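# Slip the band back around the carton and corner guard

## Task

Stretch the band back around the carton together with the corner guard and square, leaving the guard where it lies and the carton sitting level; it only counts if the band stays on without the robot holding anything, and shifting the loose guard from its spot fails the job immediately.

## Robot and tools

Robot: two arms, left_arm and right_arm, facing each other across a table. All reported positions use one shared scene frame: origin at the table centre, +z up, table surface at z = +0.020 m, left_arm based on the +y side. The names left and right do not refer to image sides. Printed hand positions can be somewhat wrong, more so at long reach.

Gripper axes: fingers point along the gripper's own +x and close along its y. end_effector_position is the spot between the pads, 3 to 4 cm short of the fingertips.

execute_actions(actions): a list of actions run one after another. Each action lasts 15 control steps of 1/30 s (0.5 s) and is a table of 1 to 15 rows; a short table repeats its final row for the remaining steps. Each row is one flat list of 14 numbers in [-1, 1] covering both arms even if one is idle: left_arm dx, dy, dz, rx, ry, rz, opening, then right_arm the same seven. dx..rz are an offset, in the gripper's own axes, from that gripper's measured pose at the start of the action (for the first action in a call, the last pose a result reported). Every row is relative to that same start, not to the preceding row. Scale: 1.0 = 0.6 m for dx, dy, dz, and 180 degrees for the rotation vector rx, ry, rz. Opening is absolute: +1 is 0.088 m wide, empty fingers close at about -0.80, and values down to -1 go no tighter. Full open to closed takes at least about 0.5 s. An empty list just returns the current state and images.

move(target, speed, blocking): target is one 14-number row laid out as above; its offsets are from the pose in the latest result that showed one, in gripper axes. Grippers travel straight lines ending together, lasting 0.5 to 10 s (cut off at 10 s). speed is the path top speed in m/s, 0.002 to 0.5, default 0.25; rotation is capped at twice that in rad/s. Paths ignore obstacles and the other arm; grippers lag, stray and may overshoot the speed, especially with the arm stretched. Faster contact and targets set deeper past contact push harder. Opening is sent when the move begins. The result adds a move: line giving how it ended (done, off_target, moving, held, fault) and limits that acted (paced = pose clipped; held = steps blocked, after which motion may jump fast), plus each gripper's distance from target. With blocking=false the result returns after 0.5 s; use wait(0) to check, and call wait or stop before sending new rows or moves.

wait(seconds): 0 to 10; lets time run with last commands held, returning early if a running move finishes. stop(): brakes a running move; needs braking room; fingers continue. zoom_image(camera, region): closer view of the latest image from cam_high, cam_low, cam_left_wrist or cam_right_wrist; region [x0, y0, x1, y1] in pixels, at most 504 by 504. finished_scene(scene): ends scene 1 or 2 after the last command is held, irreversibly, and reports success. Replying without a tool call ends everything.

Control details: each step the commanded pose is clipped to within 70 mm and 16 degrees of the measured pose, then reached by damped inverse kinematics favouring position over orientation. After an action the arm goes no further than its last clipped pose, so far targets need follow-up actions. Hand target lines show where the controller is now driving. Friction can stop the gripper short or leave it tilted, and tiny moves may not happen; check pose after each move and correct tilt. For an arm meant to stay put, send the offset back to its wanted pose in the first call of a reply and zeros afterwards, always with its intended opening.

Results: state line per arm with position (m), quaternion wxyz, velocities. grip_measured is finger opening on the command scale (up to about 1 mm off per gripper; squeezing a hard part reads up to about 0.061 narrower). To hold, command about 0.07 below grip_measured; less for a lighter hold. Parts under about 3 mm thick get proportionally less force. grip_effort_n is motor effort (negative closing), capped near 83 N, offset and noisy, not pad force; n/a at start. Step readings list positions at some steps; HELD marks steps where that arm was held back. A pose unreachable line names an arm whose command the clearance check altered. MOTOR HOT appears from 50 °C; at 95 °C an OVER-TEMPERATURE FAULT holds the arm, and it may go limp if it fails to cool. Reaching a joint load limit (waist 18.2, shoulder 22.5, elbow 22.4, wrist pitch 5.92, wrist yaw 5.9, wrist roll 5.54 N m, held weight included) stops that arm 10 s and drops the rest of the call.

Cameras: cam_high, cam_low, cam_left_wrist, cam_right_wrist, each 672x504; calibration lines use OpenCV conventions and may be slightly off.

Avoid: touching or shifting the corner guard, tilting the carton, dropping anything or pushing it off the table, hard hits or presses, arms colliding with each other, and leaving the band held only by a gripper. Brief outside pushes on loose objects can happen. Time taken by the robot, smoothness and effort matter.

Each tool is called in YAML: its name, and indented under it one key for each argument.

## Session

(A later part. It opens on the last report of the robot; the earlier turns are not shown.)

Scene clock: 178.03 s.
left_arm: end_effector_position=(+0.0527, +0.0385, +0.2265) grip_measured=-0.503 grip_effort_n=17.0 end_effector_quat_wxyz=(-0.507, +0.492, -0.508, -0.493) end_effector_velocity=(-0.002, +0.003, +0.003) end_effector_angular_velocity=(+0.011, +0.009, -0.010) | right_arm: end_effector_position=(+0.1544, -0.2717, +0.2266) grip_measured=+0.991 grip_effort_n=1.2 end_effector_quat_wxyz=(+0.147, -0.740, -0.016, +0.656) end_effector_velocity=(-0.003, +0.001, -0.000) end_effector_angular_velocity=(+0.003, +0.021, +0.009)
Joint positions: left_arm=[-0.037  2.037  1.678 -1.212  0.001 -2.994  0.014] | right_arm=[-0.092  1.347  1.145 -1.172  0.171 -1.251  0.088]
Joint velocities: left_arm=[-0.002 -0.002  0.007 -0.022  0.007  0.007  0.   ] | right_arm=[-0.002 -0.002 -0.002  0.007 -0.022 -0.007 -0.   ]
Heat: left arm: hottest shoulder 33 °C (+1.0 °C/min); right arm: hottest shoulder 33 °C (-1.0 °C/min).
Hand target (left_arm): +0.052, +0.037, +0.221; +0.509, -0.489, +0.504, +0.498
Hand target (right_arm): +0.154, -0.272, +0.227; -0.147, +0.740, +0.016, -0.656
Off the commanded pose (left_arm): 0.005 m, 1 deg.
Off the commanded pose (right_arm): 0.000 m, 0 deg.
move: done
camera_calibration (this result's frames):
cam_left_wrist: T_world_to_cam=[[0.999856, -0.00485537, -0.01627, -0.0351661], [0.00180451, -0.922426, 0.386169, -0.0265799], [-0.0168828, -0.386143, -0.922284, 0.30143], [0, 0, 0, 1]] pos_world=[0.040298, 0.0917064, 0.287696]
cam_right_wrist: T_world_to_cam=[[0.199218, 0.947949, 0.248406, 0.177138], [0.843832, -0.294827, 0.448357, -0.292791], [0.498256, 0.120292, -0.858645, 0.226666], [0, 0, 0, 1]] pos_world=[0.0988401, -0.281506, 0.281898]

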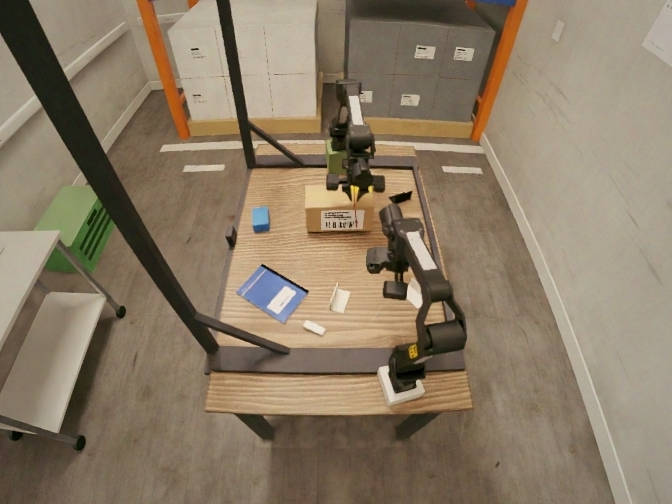

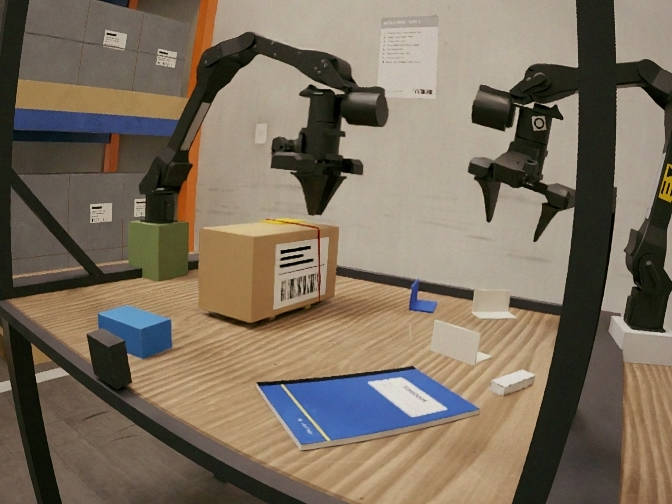

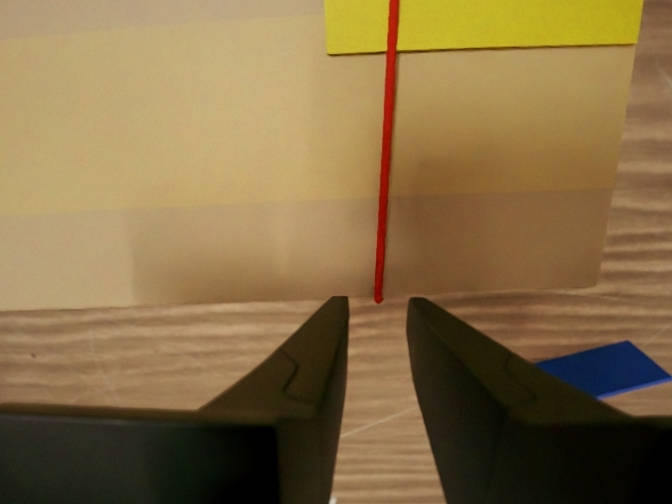

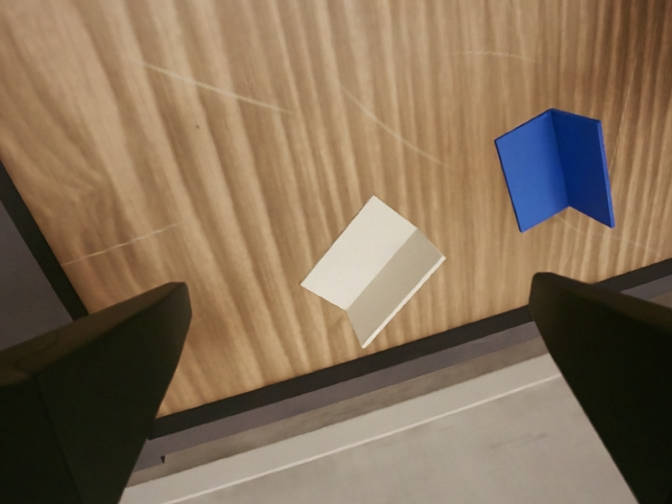

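execute_actions:
  actions:
    - [[0.008,-0.002,0,0,0,0,-0.5,0,0,0,0,0,0,1],[0.016,-0.004,0,0,-0.005,0,-0.5,0,0,0,0,0,0,1],[0.024,-0.004,0,0,-0.01,0,-0.5,0,0,0,0,0,0,1],[0.032,-0.004,0,0,-0.01,0,-0.5,0,0,0,0,0,0,1]]

Scene clock: 184.67 s.
left_arm: end_effector_position=(+0.0537, +0.0365, +0.2155) grip_measured=-0.503 grip_effort_n=16.5 end_effector_quat_wxyz=(-0.509, +0.490, -0.505, -0.495) end_effector_velocity=(-0.004, -0.001, +0.000) end_effector_angular_velocity=(-0.008, +0.006, +0.000) | right_arm: end_effector_position=(+0.1544, -0.2717, +0.2266) grip_measured=+0.991 grip_effort_n=1.6 end_effector_quat_wxyz=(+0.147, -0.740, -0.016, +0.656) end_effector_velocity=(-0.001, +0.001, -0.000) end_effector_angular_velocity=(+0.003, +0.021, +0.004)
Joint positions: left_arm=[-0.035  2.059  1.666 -1.188  0.001 -2.994  0.014] | right_arm=[-0.092  1.347  1.145 -1.172  0.171 -1.251  0.088]
Joint velocities: left_arm=[-0.007 -0.002 -0.002  0.007  0.007 -0.007 -0.   ] | right_arm=[-0.007 -0.002 -0.002  0.007 -0.022 -0.007  0.   ]
Heat: left arm: hottest shoulder 33 °C (+1.0 °C/min); right arm: hottest shoulder 33 °C (-1.0 °C/min).
Hand target (left_arm): +0.055, +0.039, +0.207; +0.515, -0.484, +0.500, +0.501
Hand target (right_arm): +0.154, -0.272, +0.227; -0.147, +0.740, +0.016, -0.656
Off the commanded pose (left_arm): 0.009 m, 1 deg.
Off the commanded pose (right_arm): 0.000 m, 0 deg.
Step readings (end_effector_position):
0: left_arm (+0.0527, +0.0386, +0.2262) | right_arm (+0.1544, -0.2717, +0.2266)
1: left_arm (+0.0527, +0.0386, +0.2262) | right_arm (+0.1544, -0.2717, +0.2266)
2: left_arm (+0.0528, +0.0379, +0.2262) | right_arm (+0.1544, -0.2717, +0.2266)
4: left_arm (+0.0530, +0.0369, +0.2246) | right_arm (+0.1544, -0.2717, +0.2266)
8: left_arm (+0.0535, +0.0364, +0.2184) | right_arm (+0.1544, -0.2717, +0.2266)
15: end_effector_position above
camera_calibration (this result's frames):
cam_left_wrist: T_world_to_cam=[[0.999852, -0.00280459, -0.0169559, -0.0363171], [0.00381477, -0.925767, 0.378074, -0.022399], [-0.0167576, -0.378083, -0.92562, 0.291042], [0, 0, 0, 1]] pos_world=[0.0412744, 0.0892, 0.277247]
cam_right_wrist: T_world_to_cam=[[0.199218, 0.947949, 0.248406, 0.177138], [0.843832, -0.294827, 0.448357, -0.292791], [0.498256, 0.120292, -0.858645, 0.226666], [0, 0, 0, 1]] pos_world=[0.0988401, -0.281506, 0.281898]

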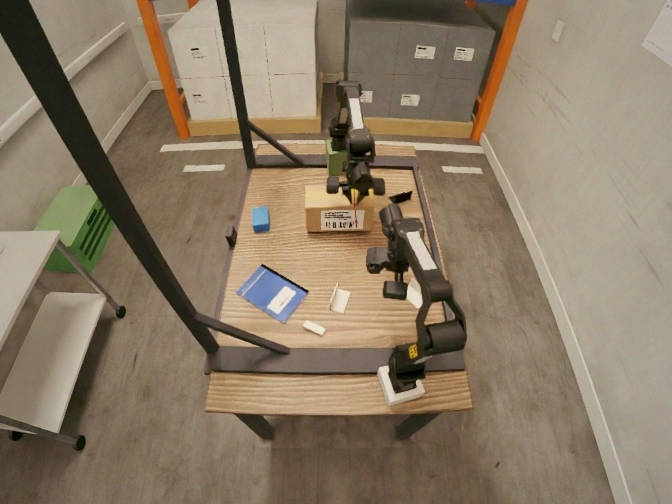

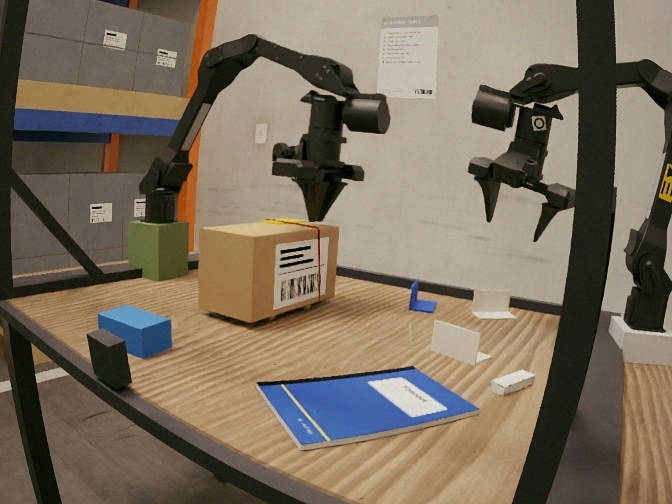

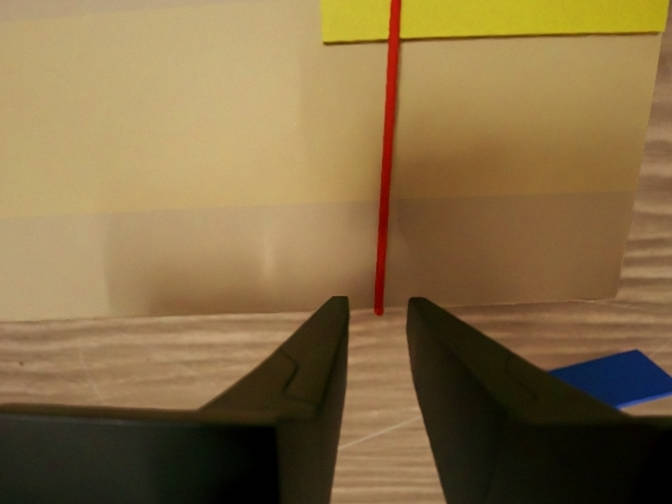

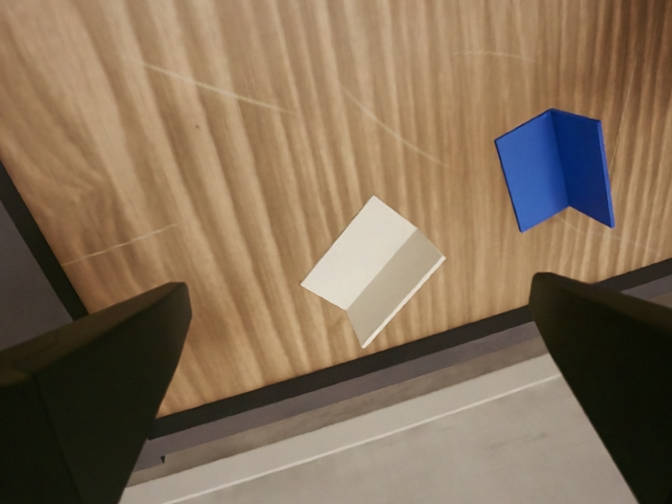

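execute_actions:
  actions:
    - [[0.01,-0.001,0.002,0,0,0,-0.5,0,0,0,0,0,0,1],[0.02,-0.002,0.003,0,-0.005,0,-0.5,0,0,0,0,0,0,1],[0.03,-0.002,0.003,0,-0.005,0,-0.5,0,0,0,0,0,0,1],[0.036,-0.002,0.003,0,-0.005,0,-0.5,0,0,0,0,0,0,1]]

Scene clock: 188.27 s.
left_arm: end_effector_position=(+0.0539, +0.0350, +0.2041) grip_measured=-0.503 grip_effort_n=16.0 end_effector_quat_wxyz=(-0.506, +0.494, -0.508, -0.492) end_effector_velocity=(+0.002, -0.001, +0.002) end_effector_angular_velocity=(-0.011, -0.009, -0.005) | right_arm: end_effector_position=(+0.1544, -0.2717, +0.2266) grip_measured=+0.991 grip_effort_n=1.2 end_effector_quat_wxyz=(+0.147, -0.740, -0.016, +0.656) end_effector_velocity=(+0.002, -0.002, -0.000) end_effector_angular_velocity=(-0.007, -0.010, +0.003)
Joint positions: left_arm=[-0.035  2.062  1.624 -1.13   0.001 -2.994  0.014] | right_arm=[-0.092  1.347  1.145 -1.172  0.171 -1.251  0.088]
Joint velocities: left_arm=[ 0.002 -0.007 -0.002  0.007 -0.007  0.007 -0.   ] | right_arm=[-0.002 -0.002 -0.002 -0.007  0.007 -0.007 -0.   ]
Heat: left arm: hottest shoulder 33 °C (+2.0 °C/min); right arm: hottest shoulder 33 °C (-1.0 °C/min).
Hand target (left_arm): +0.055, +0.039, +0.194; +0.513, -0.486, +0.501, +0.499
Hand target (right_arm): +0.154, -0.272, +0.227; -0.147, +0.740, +0.016, -0.656
Off the commanded pose (left_arm): 0.011 m, 2 deg.
Off the commanded pose (right_arm): 0.000 m, 0 deg.
Step readings (end_effector_position):
0: left_arm (+0.0537, +0.0364, +0.2155) | right_arm (+0.1544, -0.2717, +0.2266)
1: left_arm (+0.0538, +0.0363, +0.2150) | right_arm (+0.1544, -0.2717, +0.2266)
2: left_arm (+0.0538, +0.0357, +0.2141) | right_arm (+0.1544, -0.2717, +0.2266)
4: left_arm (+0.0539, +0.0352, +0.2107) | right_arm (+0.1544, -0.2717, +0.2266)
8: left_arm (+0.0538, +0.0360, +0.2047) | right_arm (+0.1544, -0.2717, +0.2266)
15: end_effector_position above
camera_calibration (this result's frames):
cam_left_wrist: T_world_to_cam=[[0.999877, -0.00301283, -0.0153818, -0.0370077], [0.00322457, -0.920822, 0.389971, -0.0220259], [-0.0153388, -0.389973, -0.920699, 0.279243], [0, 0, 0, 1]] pos_world=[0.0413575, 0.0885039, 0.265119]
cam_right_wrist: T_world_to_cam=[[0.199218, 0.947949, 0.248406, 0.177138], [0.843832, -0.294827, 0.448357, -0.292791], [0.498256, 0.120292, -0.858645, 0.226666], [0, 0, 0, 1]] pos_world=[0.0988401, -0.281506, 0.281898]

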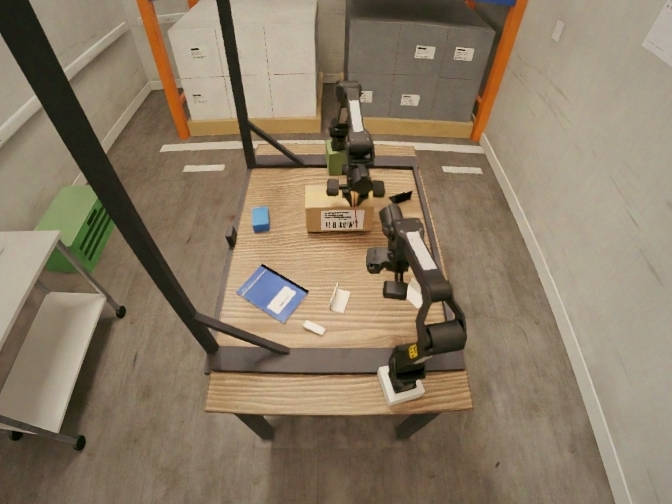

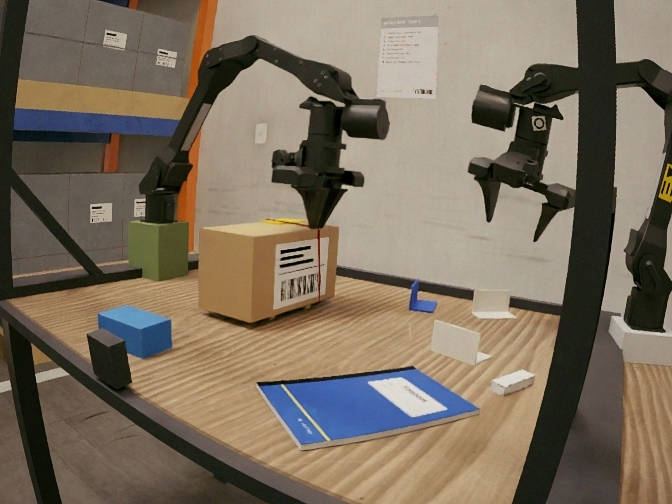

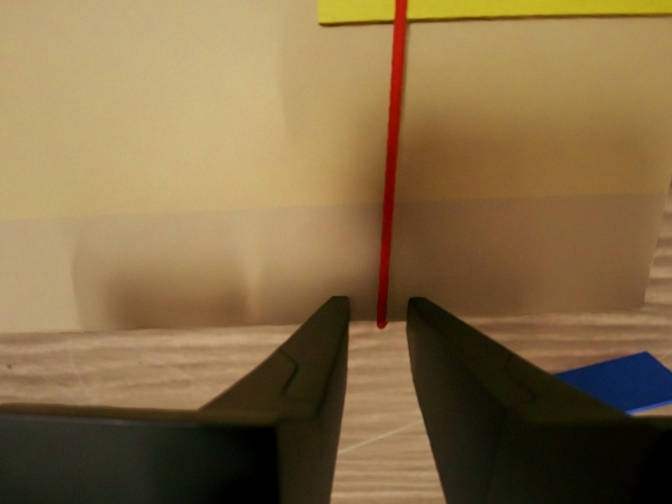

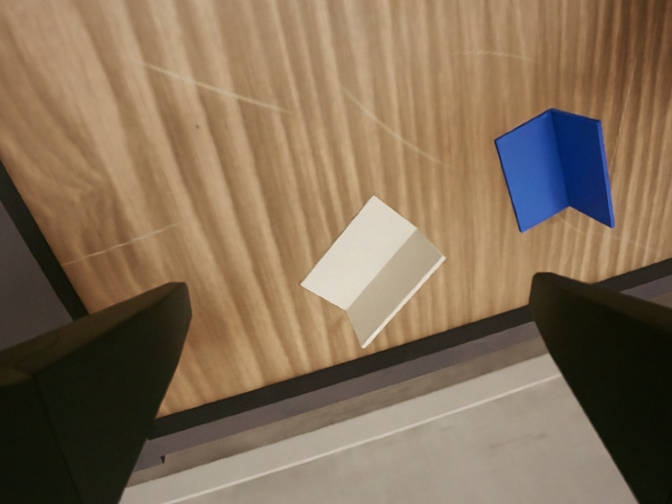

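execute_actions:
  actions:
    - [[0,0,0.004,0,-0.008,0,-0.5,0,0,0,0,0,0,1],[0.004,0,0.008,0,-0.015,0,-0.5,0,0,0,0,0,0,1],[0.01,0,0.01,0,-0.015,0,-0.5,0,0,0,0,0,0,1],[0.016,0,0.01,0,-0.015,0,-0.5,0,0,0,0,0,0,1]]

Scene clock: 192.30 s.
left_arm: end_effector_position=(+0.0537, +0.0385, +0.2046) grip_measured=-0.503 grip_effort_n=16.0 end_effector_quat_wxyz=(-0.511, +0.489, -0.504, -0.497) end_effector_velocity=(-0.000, +0.002, +0.000) end_effector_angular_velocity=(+0.008, -0.007, +0.005) | right_arm: end_effector_position=(+0.1544, -0.2717, +0.2266) grip_measured=+0.991 grip_effort_n=1.2 end_effector_quat_wxyz=(+0.147, -0.740, -0.016, +0.656) end_effector_velocity=(+0.000, -0.005, -0.001) end_effector_angular_velocity=(-0.026, -0.001, +0.020)
Joint positions: left_arm=[-0.035  2.064  1.63  -1.152 -0.001 -2.994  0.014] | right_arm=[-0.092  1.347  1.145 -1.172  0.171 -1.251  0.088]
Joint velocities: left_arm=[-0.002 -0.002 -0.002 -0.007 -0.007 -0.007  0.   ] | right_arm=[-0.002 -0.002 -0.002 -0.022 -0.007 -0.022  0.   ]
Heat: left arm: hottest shoulder 34 °C (+3.1 °C/min); right arm: hottest shoulder 33 °C (-1.0 °C/min).
Hand target (left_arm): +0.054, +0.041, +0.195; +0.518, -0.482, +0.496, +0.504
Hand target (right_arm): +0.154, -0.272, +0.227; -0.147, +0.740, +0.016, -0.656
Off the commanded pose (left_arm): 0.010 m, 2 deg.
Off the commanded pose (right_arm): 0.000 m, 0 deg.
Step readings (end_effector_position):
0: left_arm (+0.0539, +0.0351, +0.2040) | right_arm (+0.1544, -0.2717, +0.2266)
1: left_arm (+0.0539, +0.0350, +0.2043) | right_arm (+0.1544, -0.2717, +0.2266)
2: left_arm (+0.0538, +0.0360, +0.2050) | right_arm (+0.1544, -0.2717, +0.2266)
4: left_arm (+0.0536, +0.0387, +0.2051) | right_arm (+0.1544, -0.2717, +0.2266)
8: left_arm (+0.0537, +0.0385, +0.2046) | right_arm (+0.1544, -0.2717, +0.2266)
15: end_effector_position above
camera_calibration (this result's frames):
cam_left_wrist: T_world_to_cam=[[0.999865, -0.00271365, -0.0162277, -0.0366445], [0.00351725, -0.92825, 0.37194, -0.0150394], [-0.0160727, -0.371947, -0.928115, 0.28187], [0, 0, 0, 1]] pos_world=[0.0412228, 0.0907811, 0.266607]
cam_right_wrist: T_world_to_cam=[[0.199218, 0.947949, 0.248406, 0.177138], [0.843832, -0.294827, 0.448357, -0.292791], [0.498256, 0.120292, -0.858645, 0.226666], [0, 0, 0, 1]] pos_world=[0.0988401, -0.281506, 0.281898]

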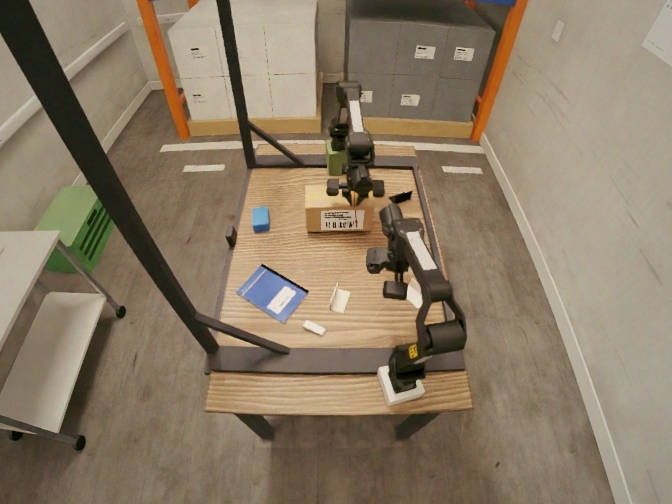

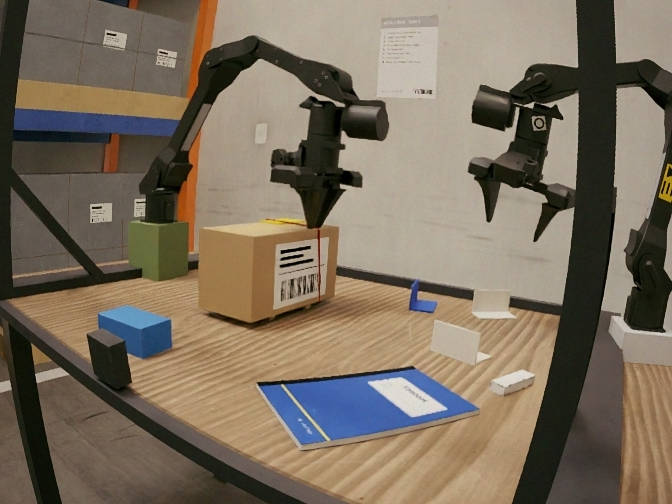

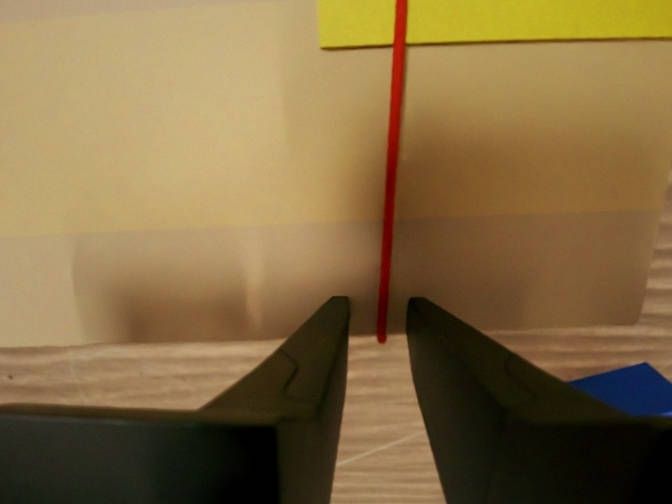

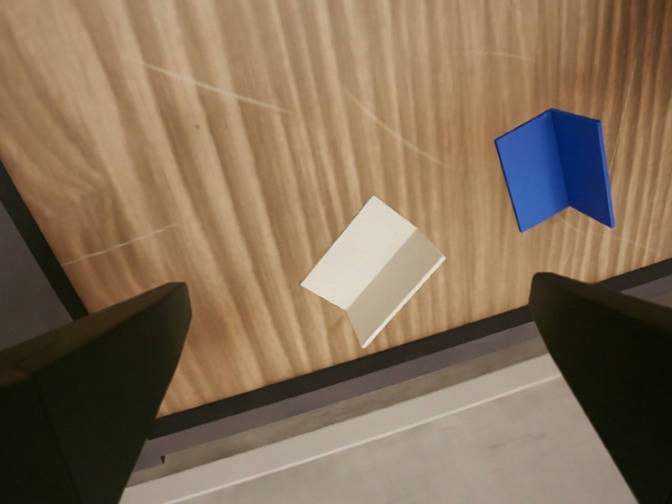

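execute_actions:
  actions:
    - [[0.006,0,0.002,0,0,0,-0.5,0,0,0,0,0,0,1],[0.012,0,0.003,0,0,0,-0.5,0,0,0,0,0,0,1],[0.018,0,0.004,0,0,0,-0.5,0,0,0,0,0,0,1],[0.024,0,0.004,0,0,0,-0.5,0,0,0,0,0,0,1]]

Scene clock: 197.33 s.
left_arm: end_effector_position=(+0.0536, +0.0397, +0.2012) grip_measured=-0.503 grip_effort_n=15.6 end_effector_quat_wxyz=(-0.507, +0.493, -0.507, -0.492) end_effector_velocity=(+0.000, +0.000, -0.001) end_effector_angular_velocity=(-0.002, -0.008, +0.020) | right_arm: end_effector_position=(+0.1544, -0.2717, +0.2266) grip_measured=+0.991 grip_effort_n=1.2 end_effector_quat_wxyz=(+0.147, -0.740, -0.016, +0.656) end_effector_velocity=(+0.001, -0.004, +0.000) end_effector_angular_velocity=(-0.019, +0.003, +0.001)
Joint positions: left_arm=[-0.035  2.048  1.592 -1.114 -0.001 -2.994  0.014] | right_arm=[-0.092  1.347  1.145 -1.172  0.171 -1.251  0.088]
Joint velocities: left_arm=[-0.002 -0.002 -0.007  0.007 -0.007 -0.022 -0.   ] | right_arm=[-0.007 -0.002  0.002 -0.022 -0.007 -0.007  0.   ]
Heat: left arm: hottest shoulder 34 °C (+3.0 °C/min); right arm: hottest shoulder 33 °C (-1.0 °C/min).
Hand target (left_arm): +0.054, +0.041, +0.190; +0.511, -0.488, +0.504, +0.497
Hand target (right_arm): +0.154, -0.272, +0.227; -0.147, +0.740, +0.016, -0.656
Off the commanded pose (left_arm): 0.011 m, 1 deg.
Off the commanded pose (right_arm): 0.000 m, 0 deg.
Step readings (end_effector_position):
0: left_arm (+0.0537, +0.0385, +0.2046) | right_arm (+0.1544, -0.2717, +0.2266)
1: left_arm (+0.0537, +0.0386, +0.2043) | right_arm (+0.1544, -0.2717, +0.2266)
2: left_arm (+0.0537, +0.0388, +0.2034) | right_arm (+0.1544, -0.2717, +0.2266)
4: left_arm (+0.0536, +0.0393, +0.2016) | right_arm (+0.1544, -0.2717, +0.2266)
8: left_arm (+0.0536, +0.0395, +0.2012) | right_arm (+0.1544, -0.2717, +0.2266)
15: end_effector_position above
camera_calibration (this result's frames):
cam_left_wrist: T_world_to_cam=[[0.999896, -0.00297252, -0.0141453, -0.0369642], [0.00274464, -0.921776, 0.387714, -0.0160658], [-0.0141913, -0.387713, -0.921671, 0.278406], [0, 0, 0, 1]] pos_world=[0.0409554, 0.0930226, 0.262305]
cam_right_wrist: T_world_to_cam=[[0.199218, 0.947949, 0.248406, 0.177138], [0.843832, -0.294827, 0.448357, -0.292791], [0.498256, 0.120292, -0.858645, 0.226666], [0, 0, 0, 1]] pos_world=[0.0988401, -0.281506, 0.281898]

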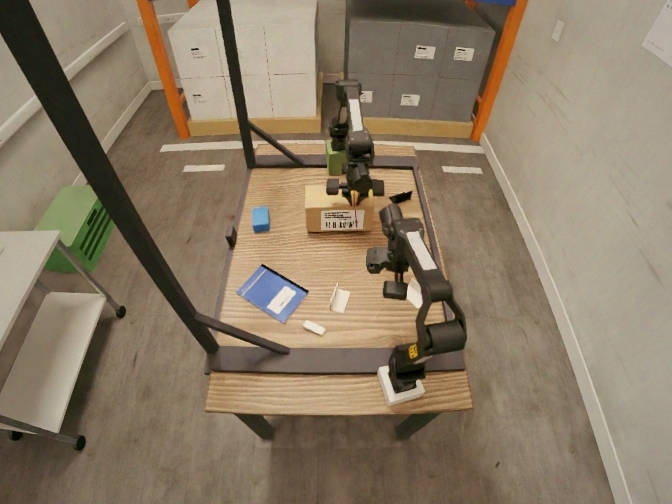

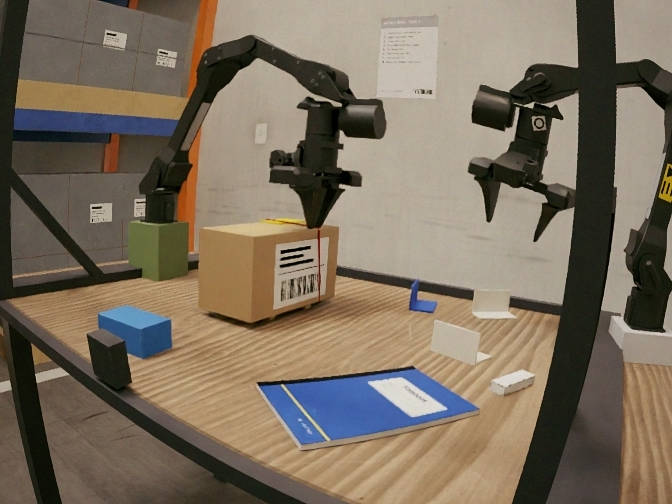

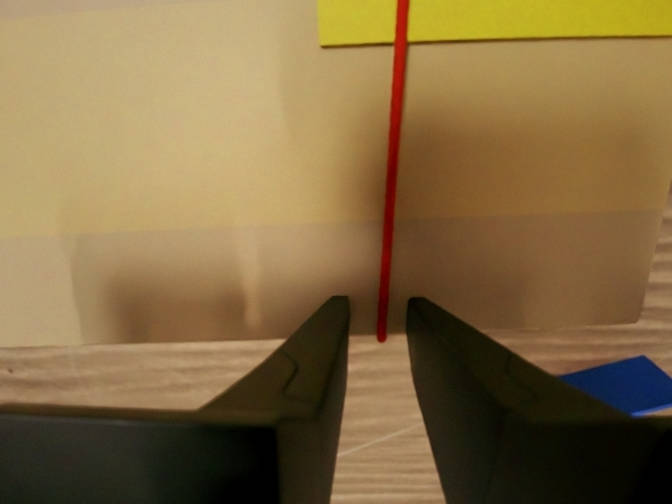

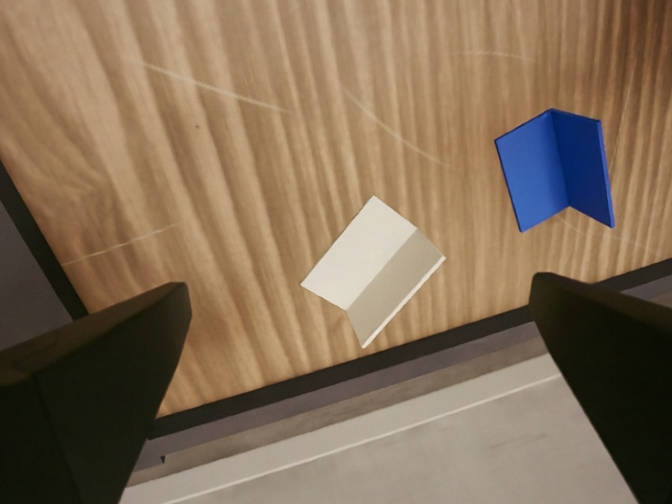

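execute_actions:
  actions:
    - [[0.008,0,0,0,0,0,-0.6,0,0,0,0,0,0,1],[0.008,0,0,0,0,0,-0.6,0,0,0,0,0,0,1],[0.008,0,0,0,0,0,-0.65,0,0,0,0,0,0,1],[0.008,0,0,0,0,0,-0.65,0,0,0,0,0,0,1],[0.008,0,0,0,0,0,-0.7,0,0,0,0,0,0,1],[0.008,0,0,0,0,0,-0.7,0,0,0,0,0,0,1],[0.008,0,0,0,0,0,-0.72,0,0,0,0,0,0,1],[0.008,0,0,0,0,0,-0.75,0,0,0,0,0,0,1],[0.008,0,0,0,0,0,-0.78,0,0,0,0,0,0,1],[0.008,0,0,0,0,0,-0.8,0,0,0,0,0,0,1],[0.008,0,0,0,0,0,-0.85,0,0,0,0,0,0,1],[0.008,0,0,0,0,0,-0.9,0,0,0,0,0,0,1]]
    - [[0,0,0,0,0,0,-0.9,0,0,0,0,0,0,1]]
    - [[-0.01,0,0,0,0,0,-0.9,0,0,0,0,0,0,1],[-0.02,0,0,0,0,0,-0.9,0,0,0,0,0,0,1],[-0.03,0,0,0,0,0,-0.9,0,0,0,0,0,0,1]]

zoom_image:
  camera: "cam_low"
  region: [180, 170, 380, 340]

Scene clock: 206.87 s.
left_arm: end_effector_position=(+0.0537, +0.0390, +0.2128) grip_measured=-0.815 grip_effort_n=-83.5 end_effector_quat_wxyz=(-0.507, +0.493, -0.507, -0.492) end_effector_velocity=(-0.002, +0.001, +0.002) end_effector_angular_velocity=(+0.002, +0.008, +0.005) | right_arm: end_effector_position=(+0.1544, -0.2717, +0.2266) grip_measured=+0.991 grip_effort_n=1.6 end_effector_quat_wxyz=(+0.147, -0.740, -0.016, +0.656) end_effector_velocity=(+0.002, -0.005, -0.002) end_effector_angular_velocity=(-0.024, -0.010, -0.011)
Joint positions: left_arm=[-0.035  2.043  1.632 -1.159 -0.001 -2.994  0.   ] | right_arm=[-0.092  1.347  1.145 -1.172  0.171 -1.251  0.088]
Joint velocities: left_arm=[-0.002 -0.002  0.002 -0.007  0.007 -0.007  0.   ] | right_arm=[-0.002  0.002 -0.002 -0.022  0.007  0.007 -0.   ]
Heat: left arm: hottest shoulder 35 °C (+3.0 °C/min); right arm: hottest shoulder 33 °C (-1.0 °C/min).
Hand target (left_arm): +0.054, +0.037, +0.221; +0.504, -0.498, +0.511, +0.488
Hand target (right_arm): +0.154, -0.272, +0.227; -0.147, +0.740, +0.016, -0.656
Off the commanded pose (left_arm): 0.008 m, 1 deg.
Off the commanded pose (right_arm): 0.000 m, 0 deg.
Step readings (end_effector_position; steps 1 to 15: 1st action; 16 to 30: 2nd action; 31 to 45: 3rd action):
0: left_arm (+0.0536, +0.0397, +0.2012) | right_arm (+0.1544, -0.2717, +0.2266)
1: left_arm (+0.0536, +0.0396, +0.2016) | right_arm (+0.1544, -0.2717, +0.2266)
2: left_arm (+0.0537, +0.0390, +0.2021) | right_arm (+0.1544, -0.2717, +0.2266)
4: left_arm (+0.0537, +0.0384, +0.2022) | right_arm (+0.1544, -0.2717, +0.2266)
8: left_arm (+0.0536, +0.0377, +0.2022) | right_arm (+0.1544, -0.2717, +0.2266)
15: left_arm (+0.0539, +0.0372, +0.2024) | right_arm (+0.1544, -0.2717, +0.2266)
16: left_arm (+0.0539, +0.0372, +0.2027) | right_arm (+0.1544, -0.2717, +0.2266)
17: left_arm (+0.0539, +0.0372, +0.2028) | right_arm (+0.1544, -0.2717, +0.2266)
19: left_arm (+0.0539, +0.0371, +0.2029) | right_arm (+0.1544, -0.2717, +0.2266)
23: left_arm (+0.0539, +0.0370, +0.2031) | right_arm (+0.1544, -0.2717, +0.2266)
30: left_arm (+0.0539, +0.0370, +0.2031) | right_arm (+0.1544, -0.2717, +0.2266)
31: left_arm (+0.0539, +0.0369, +0.2037) | right_arm (+0.1544, -0.2717, +0.2266)
32: left_arm (+0.0539, +0.0369, +0.2050) | right_arm (+0.1544, -0.2717, +0.2266)
34: left_arm (+0.0539, +0.0372, +0.2086) | right_arm (+0.1544, -0.2717, +0.2266)
38: left_arm (+0.0537, +0.0384, +0.2121) | right_arm (+0.1544, -0.2717, +0.2266)
45: end_effector_position above
camera_calibration (this result's frames):
cam_left_wrist: T_world_to_cam=[[0.999894, -0.00295637, -0.0142843, -0.0368612], [0.00279714, -0.922216, 0.386666, -0.0210283], [-0.0143163, -0.386665, -0.922109, 0.288912], [0, 0, 0, 1]] pos_world=[0.0410523, 0.0922104, 0.274013]
cam_right_wrist: T_world_to_cam=[[0.199218, 0.947949, 0.248406, 0.177138], [0.843832, -0.294827, 0.448357, -0.292791], [0.498256, 0.120292, -0.858645, 0.226666], [0, 0, 0, 1]] pos_world=[0.0988401, -0.281506, 0.281898]

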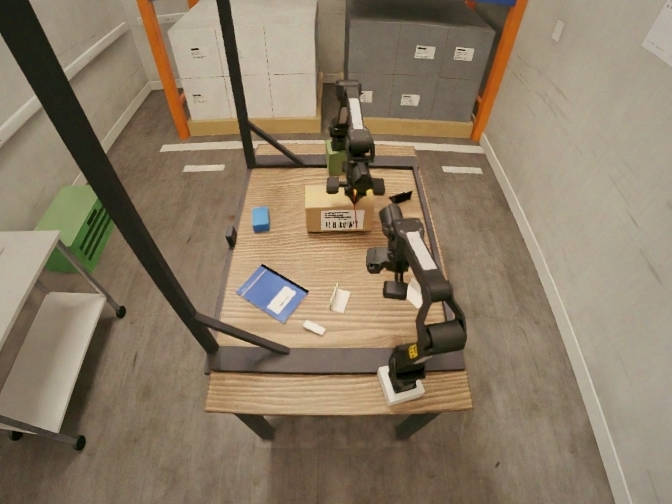

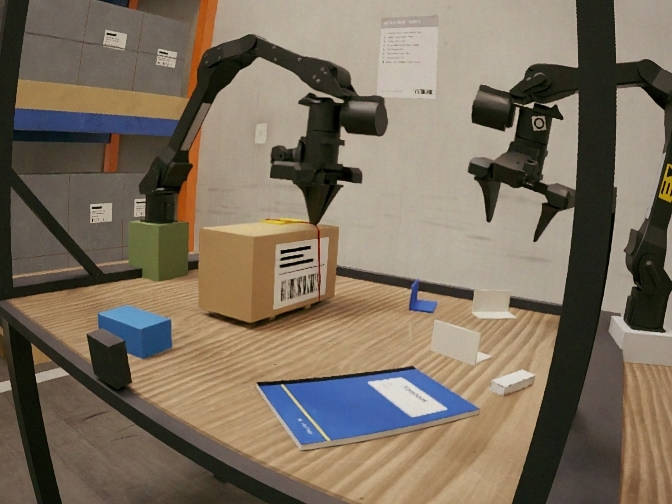

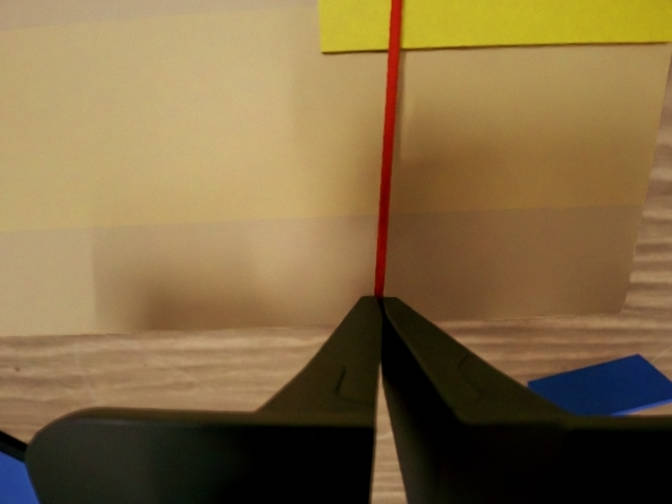

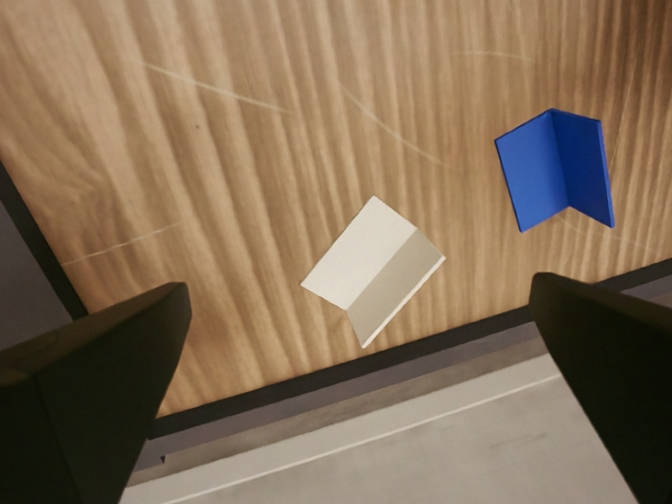

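Region (180, 170, 380, 340) of cam_low's 672x504 image, scaled by 2.520, with more detail than that image has; it fills the top 428 rows of this view, and the rest is white.

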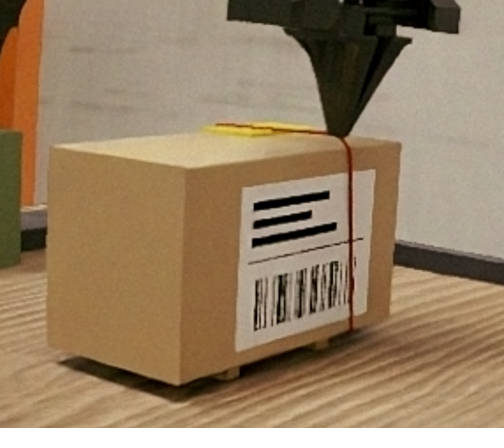

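move:
  target: [-0.008,-0.021,-0.052,0,0,0,-0.9,0,0,0,0,0,0,1]
  speed: 0.03

zoom_image:
  camera: "cam_low"
  region: [180, 170, 380, 340]

Scene clock: 215.67 s.
left_arm: end_effector_position=(+0.0644, +0.0156, +0.2146) grip_measured=-0.815 grip_effort_n=-83.5 end_effector_quat_wxyz=(-0.511, +0.487, -0.500, -0.501) end_effector_velocity=(+0.002, +0.002, +0.000) end_effector_angular_velocity=(+0.020, -0.020, +0.004) | right_arm: end_effector_position=(+0.1544, -0.2717, +0.2266) grip_measured=+0.991 grip_effort_n=1.2 end_effector_quat_wxyz=(+0.147, -0.740, -0.016, +0.656) end_effector_velocity=(-0.000, -0.002, -0.001) end_effector_angular_velocity=(-0.009, +0.004, +0.006)
Joint positions: left_arm=[-0.016  2.164  1.824 -1.256 -0.001 -2.981  0.   ] | right_arm=[-0.092  1.347  1.145 -1.172  0.171 -1.251  0.088]
Joint velocities: left_arm=[-0.002  0.007  0.012 -0.022 -0.022 -0.007  0.   ] | right_arm=[-0.002 -0.002 -0.002 -0.007 -0.007 -0.007 -0.   ]
Heat: left arm: hottest shoulder 37 °C (+5.0 °C/min); right arm: hottest shoulder 33 °C (-1.0 °C/min).
Hand target (left_arm): +0.066, +0.008, +0.218; +0.507, -0.493, +0.507, +0.492
Hand target (right_arm): +0.154, -0.272, +0.227; -0.147, +0.740, +0.016, -0.656
Off the commanded pose (left_arm): 0.009 m, 1 deg.
Off the commanded pose (right_arm): 0.000 m, 0 deg.
move: off_target (left_arm)
camera_calibration (this result's frames):
cam_left_wrist: T_world_to_cam=[[0.99984, 0.00315704, -0.0176146, -0.0470017], [0.00935129, -0.931406, 0.363862, -0.0386504], [-0.0152577, -0.363969, -0.931286, 0.283369], [0, 0, 0, 1]] pos_world=[0.0516791, 0.0672866, 0.277133]
cam_right_wrist: T_world_to_cam=[[0.199218, 0.947949, 0.248406, 0.177138], [0.843832, -0.294827, 0.448357, -0.292791], [0.498256, 0.120292, -0.858645, 0.226666], [0, 0, 0, 1]] pos_world=[0.0988401, -0.281506, 0.281898]

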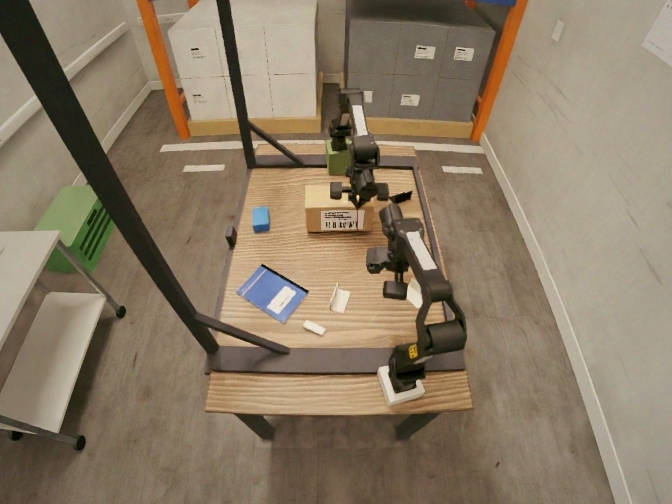

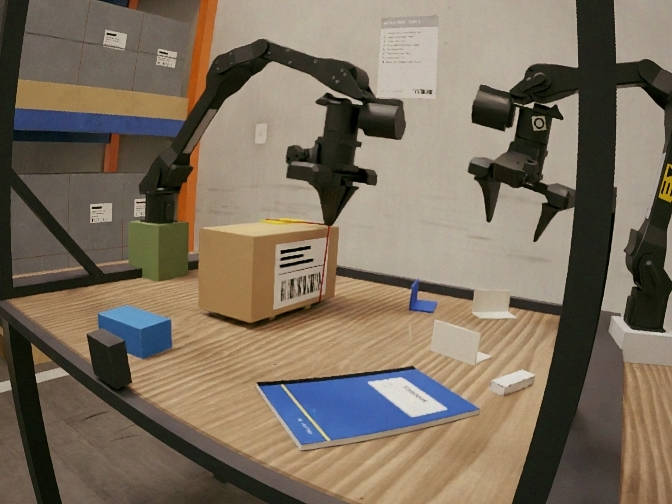

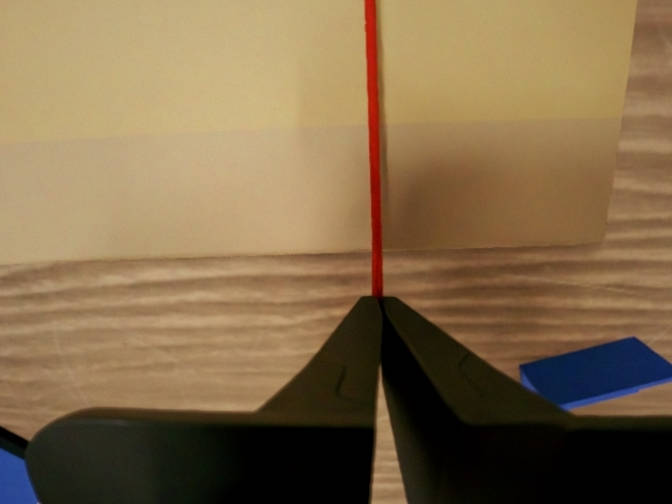

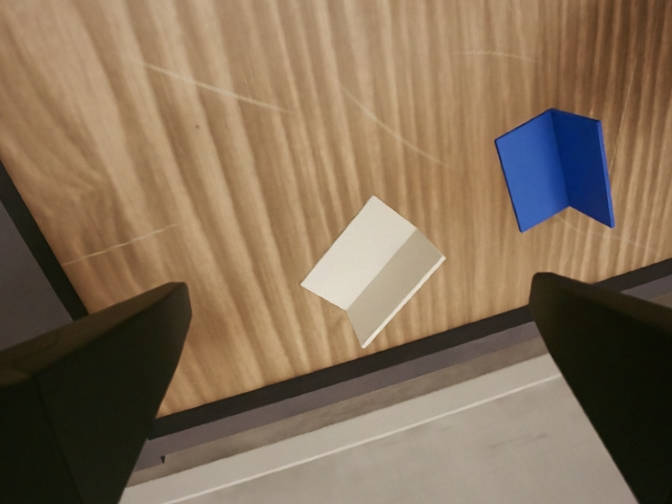

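Region (180, 170, 380, 340) of cam_low's 672x504 image, scaled by 2.520, with more detail than that image has; it fills the top 428 rows of this view, and the rest is white.

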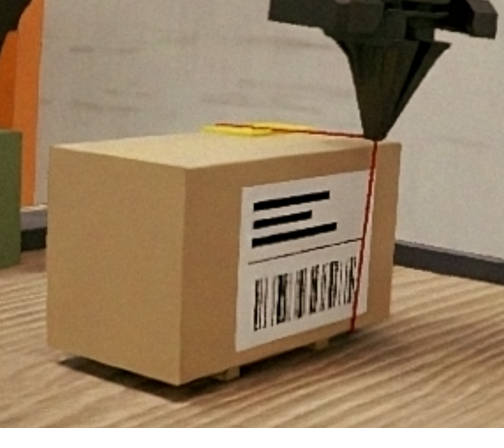

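execute_actions:
  actions:
    - [[0,-0.002,-0.006,0,0,0,-0.9,0,0,0,0,0,0,1],[0,-0.003,-0.012,0,0,0,-0.9,0,0,0,0,0,0,1],[0,-0.003,-0.018,0,0,0,-0.9,0,0,0,0,0,0,1],[0,-0.003,-0.022,0,0,0,-0.9,0,0,0,0,0,0,1]]
    - [[0.01,-0.002,0,0,0,0,-0.9,0,0,0,0,0,0,1],[0.02,-0.002,0,0,0,0,-0.9,0,0,0,0,0,0,1],[0.03,-0.002,0,0,0,0,-0.9,0,0,0,0,0,0,1],[0.036,-0.002,0,0,0,0,-0.9,0,0,0,0,0,0,1]]

zoom_image:
  camera: "cam_low"
  region: [180, 170, 380, 340]

Scene clock: 220.67 s.
left_arm: end_effector_position=(+0.0656, +0.0137, +0.1938) grip_measured=-0.815 grip_effort_n=-83.5 end_effector_quat_wxyz=(-0.517, +0.479, -0.493, -0.510) end_effector_velocity=(+0.004, -0.000, +0.000) end_effector_angular_velocity=(-0.004, -0.022, -0.006) | right_arm: end_effector_position=(+0.1544, -0.2717, +0.2266) grip_measured=+0.991 grip_effort_n=1.6 end_effector_quat_wxyz=(+0.147, -0.740, -0.016, +0.656) end_effector_velocity=(-0.001, -0.002, -0.002) end_effector_angular_velocity=(-0.014, +0.004, +0.011)
Joint positions: left_arm=[-0.014  2.212  1.818 -1.232 -0.001 -2.981  0.   ] | right_arm=[-0.092  1.347  1.145 -1.172  0.171 -1.251  0.088]
Joint velocities: left_arm=[ 0.002 -0.002 -0.002  0.007 -0.022  0.007  0.   ] | right_arm=[ 0.002  0.002 -0.002 -0.007 -0.007 -0.007 -0.   ]
Heat: left arm: hottest shoulder 38 °C (+6.0 °C/min); right arm: hottest shoulder 33 °C (+0.0 °C/min).
Hand target (left_arm): +0.066, +0.012, +0.190; +0.516, -0.480, +0.495, +0.508
Hand target (right_arm): +0.154, -0.272, +0.227; -0.147, +0.740, +0.016, -0.656
Off the commanded pose (left_arm): 0.004 m, 0 deg.
Off the commanded pose (right_arm): 0.000 m, 0 deg.
Step readings (end_effector_position; steps 1 to 15: 1st action; 16 to 30: 2nd action):
0: left_arm (+0.0644, +0.0155, +0.2147) | right_arm (+0.1544, -0.2717, +0.2266)
1: left_arm (+0.0644, +0.0158, +0.2145) | right_arm (+0.1544, -0.2717, +0.2266)
2: left_arm (+0.0642, +0.0168, +0.2142) | right_arm (+0.1544, -0.2717, +0.2266)
4: left_arm (+0.0645, +0.0150, +0.2136) | right_arm (+0.1544, -0.2717, +0.2266)
8: left_arm (+0.0650, +0.0116, +0.2113) | right_arm (+0.1544, -0.2717, +0.2266)
15: left_arm (+0.0651, +0.0104, +0.2120) | right_arm (+0.1544, -0.2717, +0.2266)
16: left_arm (+0.0652, +0.0107, +0.2117) | right_arm (+0.1544, -0.2717, +0.2266)
17: left_arm (+0.0651, +0.0115, +0.2098) | right_arm (+0.1544, -0.2717, +0.2266)
19: left_arm (+0.0654, +0.0120, +0.2036) | right_arm (+0.1544, -0.2717, +0.2266)
23: left_arm (+0.0655, +0.0144, +0.1949) | right_arm (+0.1544, -0.2717, +0.2266)
30: end_effector_position above
camera_calibration (this result's frames):
cam_left_wrist: T_world_to_cam=[[0.999746, 0.00603963, -0.0217031, -0.0478242], [0.0129738, -0.94195, 0.335503, -0.027454], [-0.018417, -0.335699, -0.941789, 0.265198], [0, 0, 0, 1]] pos_world=[0.0530523, 0.0634552, 0.257933]
cam_right_wrist: T_world_to_cam=[[0.199218, 0.947949, 0.248406, 0.177138], [0.843832, -0.294827, 0.448357, -0.292791], [0.498256, 0.120292, -0.858645, 0.226666], [0, 0, 0, 1]] pos_world=[0.0988401, -0.281506, 0.281898]

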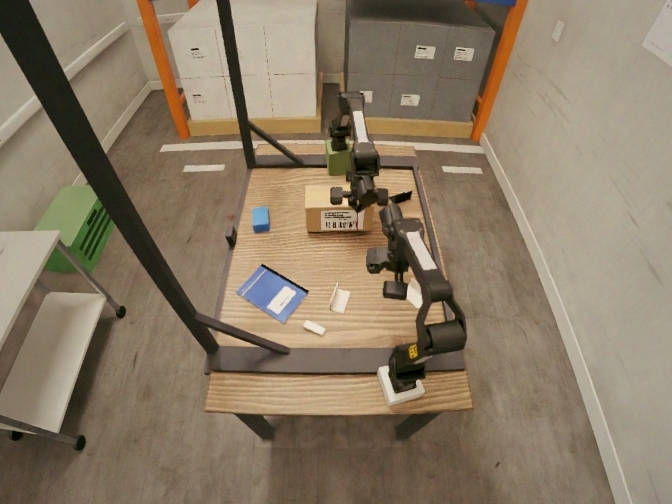

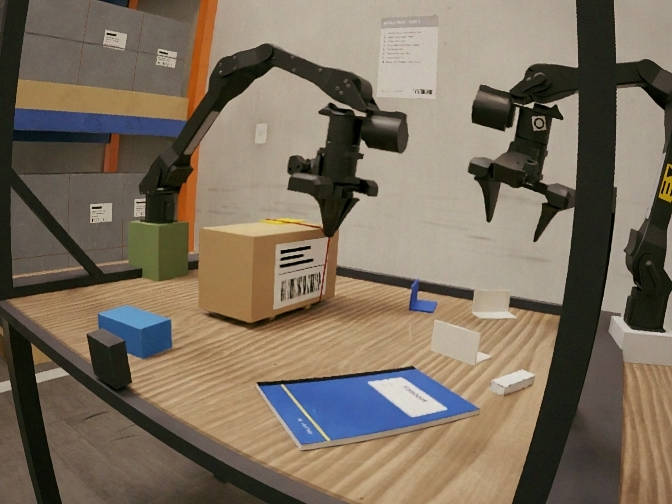

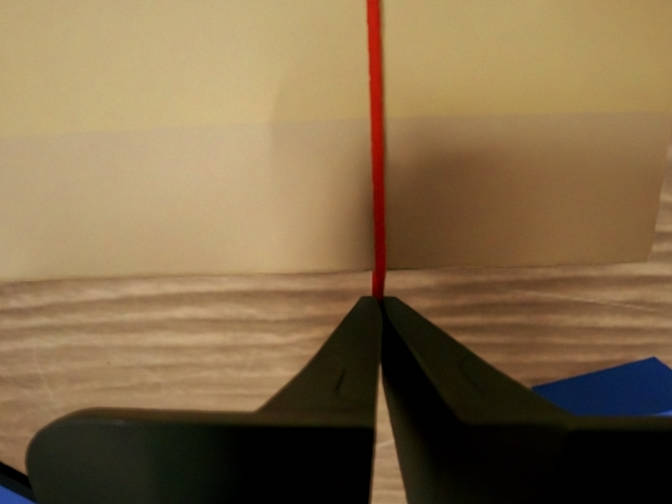

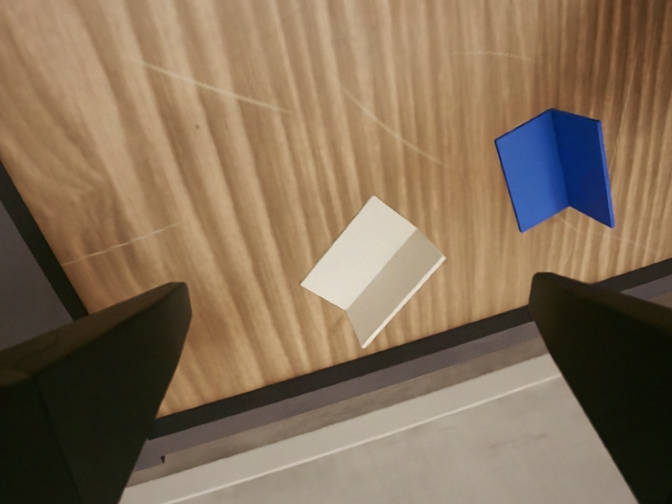

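Region (180, 170, 380, 340) of cam_low's 672x504 image, scaled by 2.520, with more detail than that image has; it fills the top 428 rows of this view, and the rest is white.

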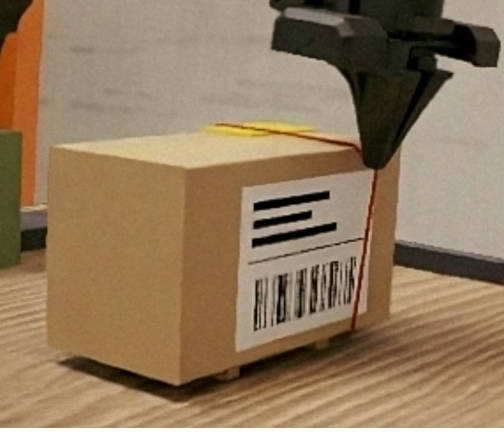

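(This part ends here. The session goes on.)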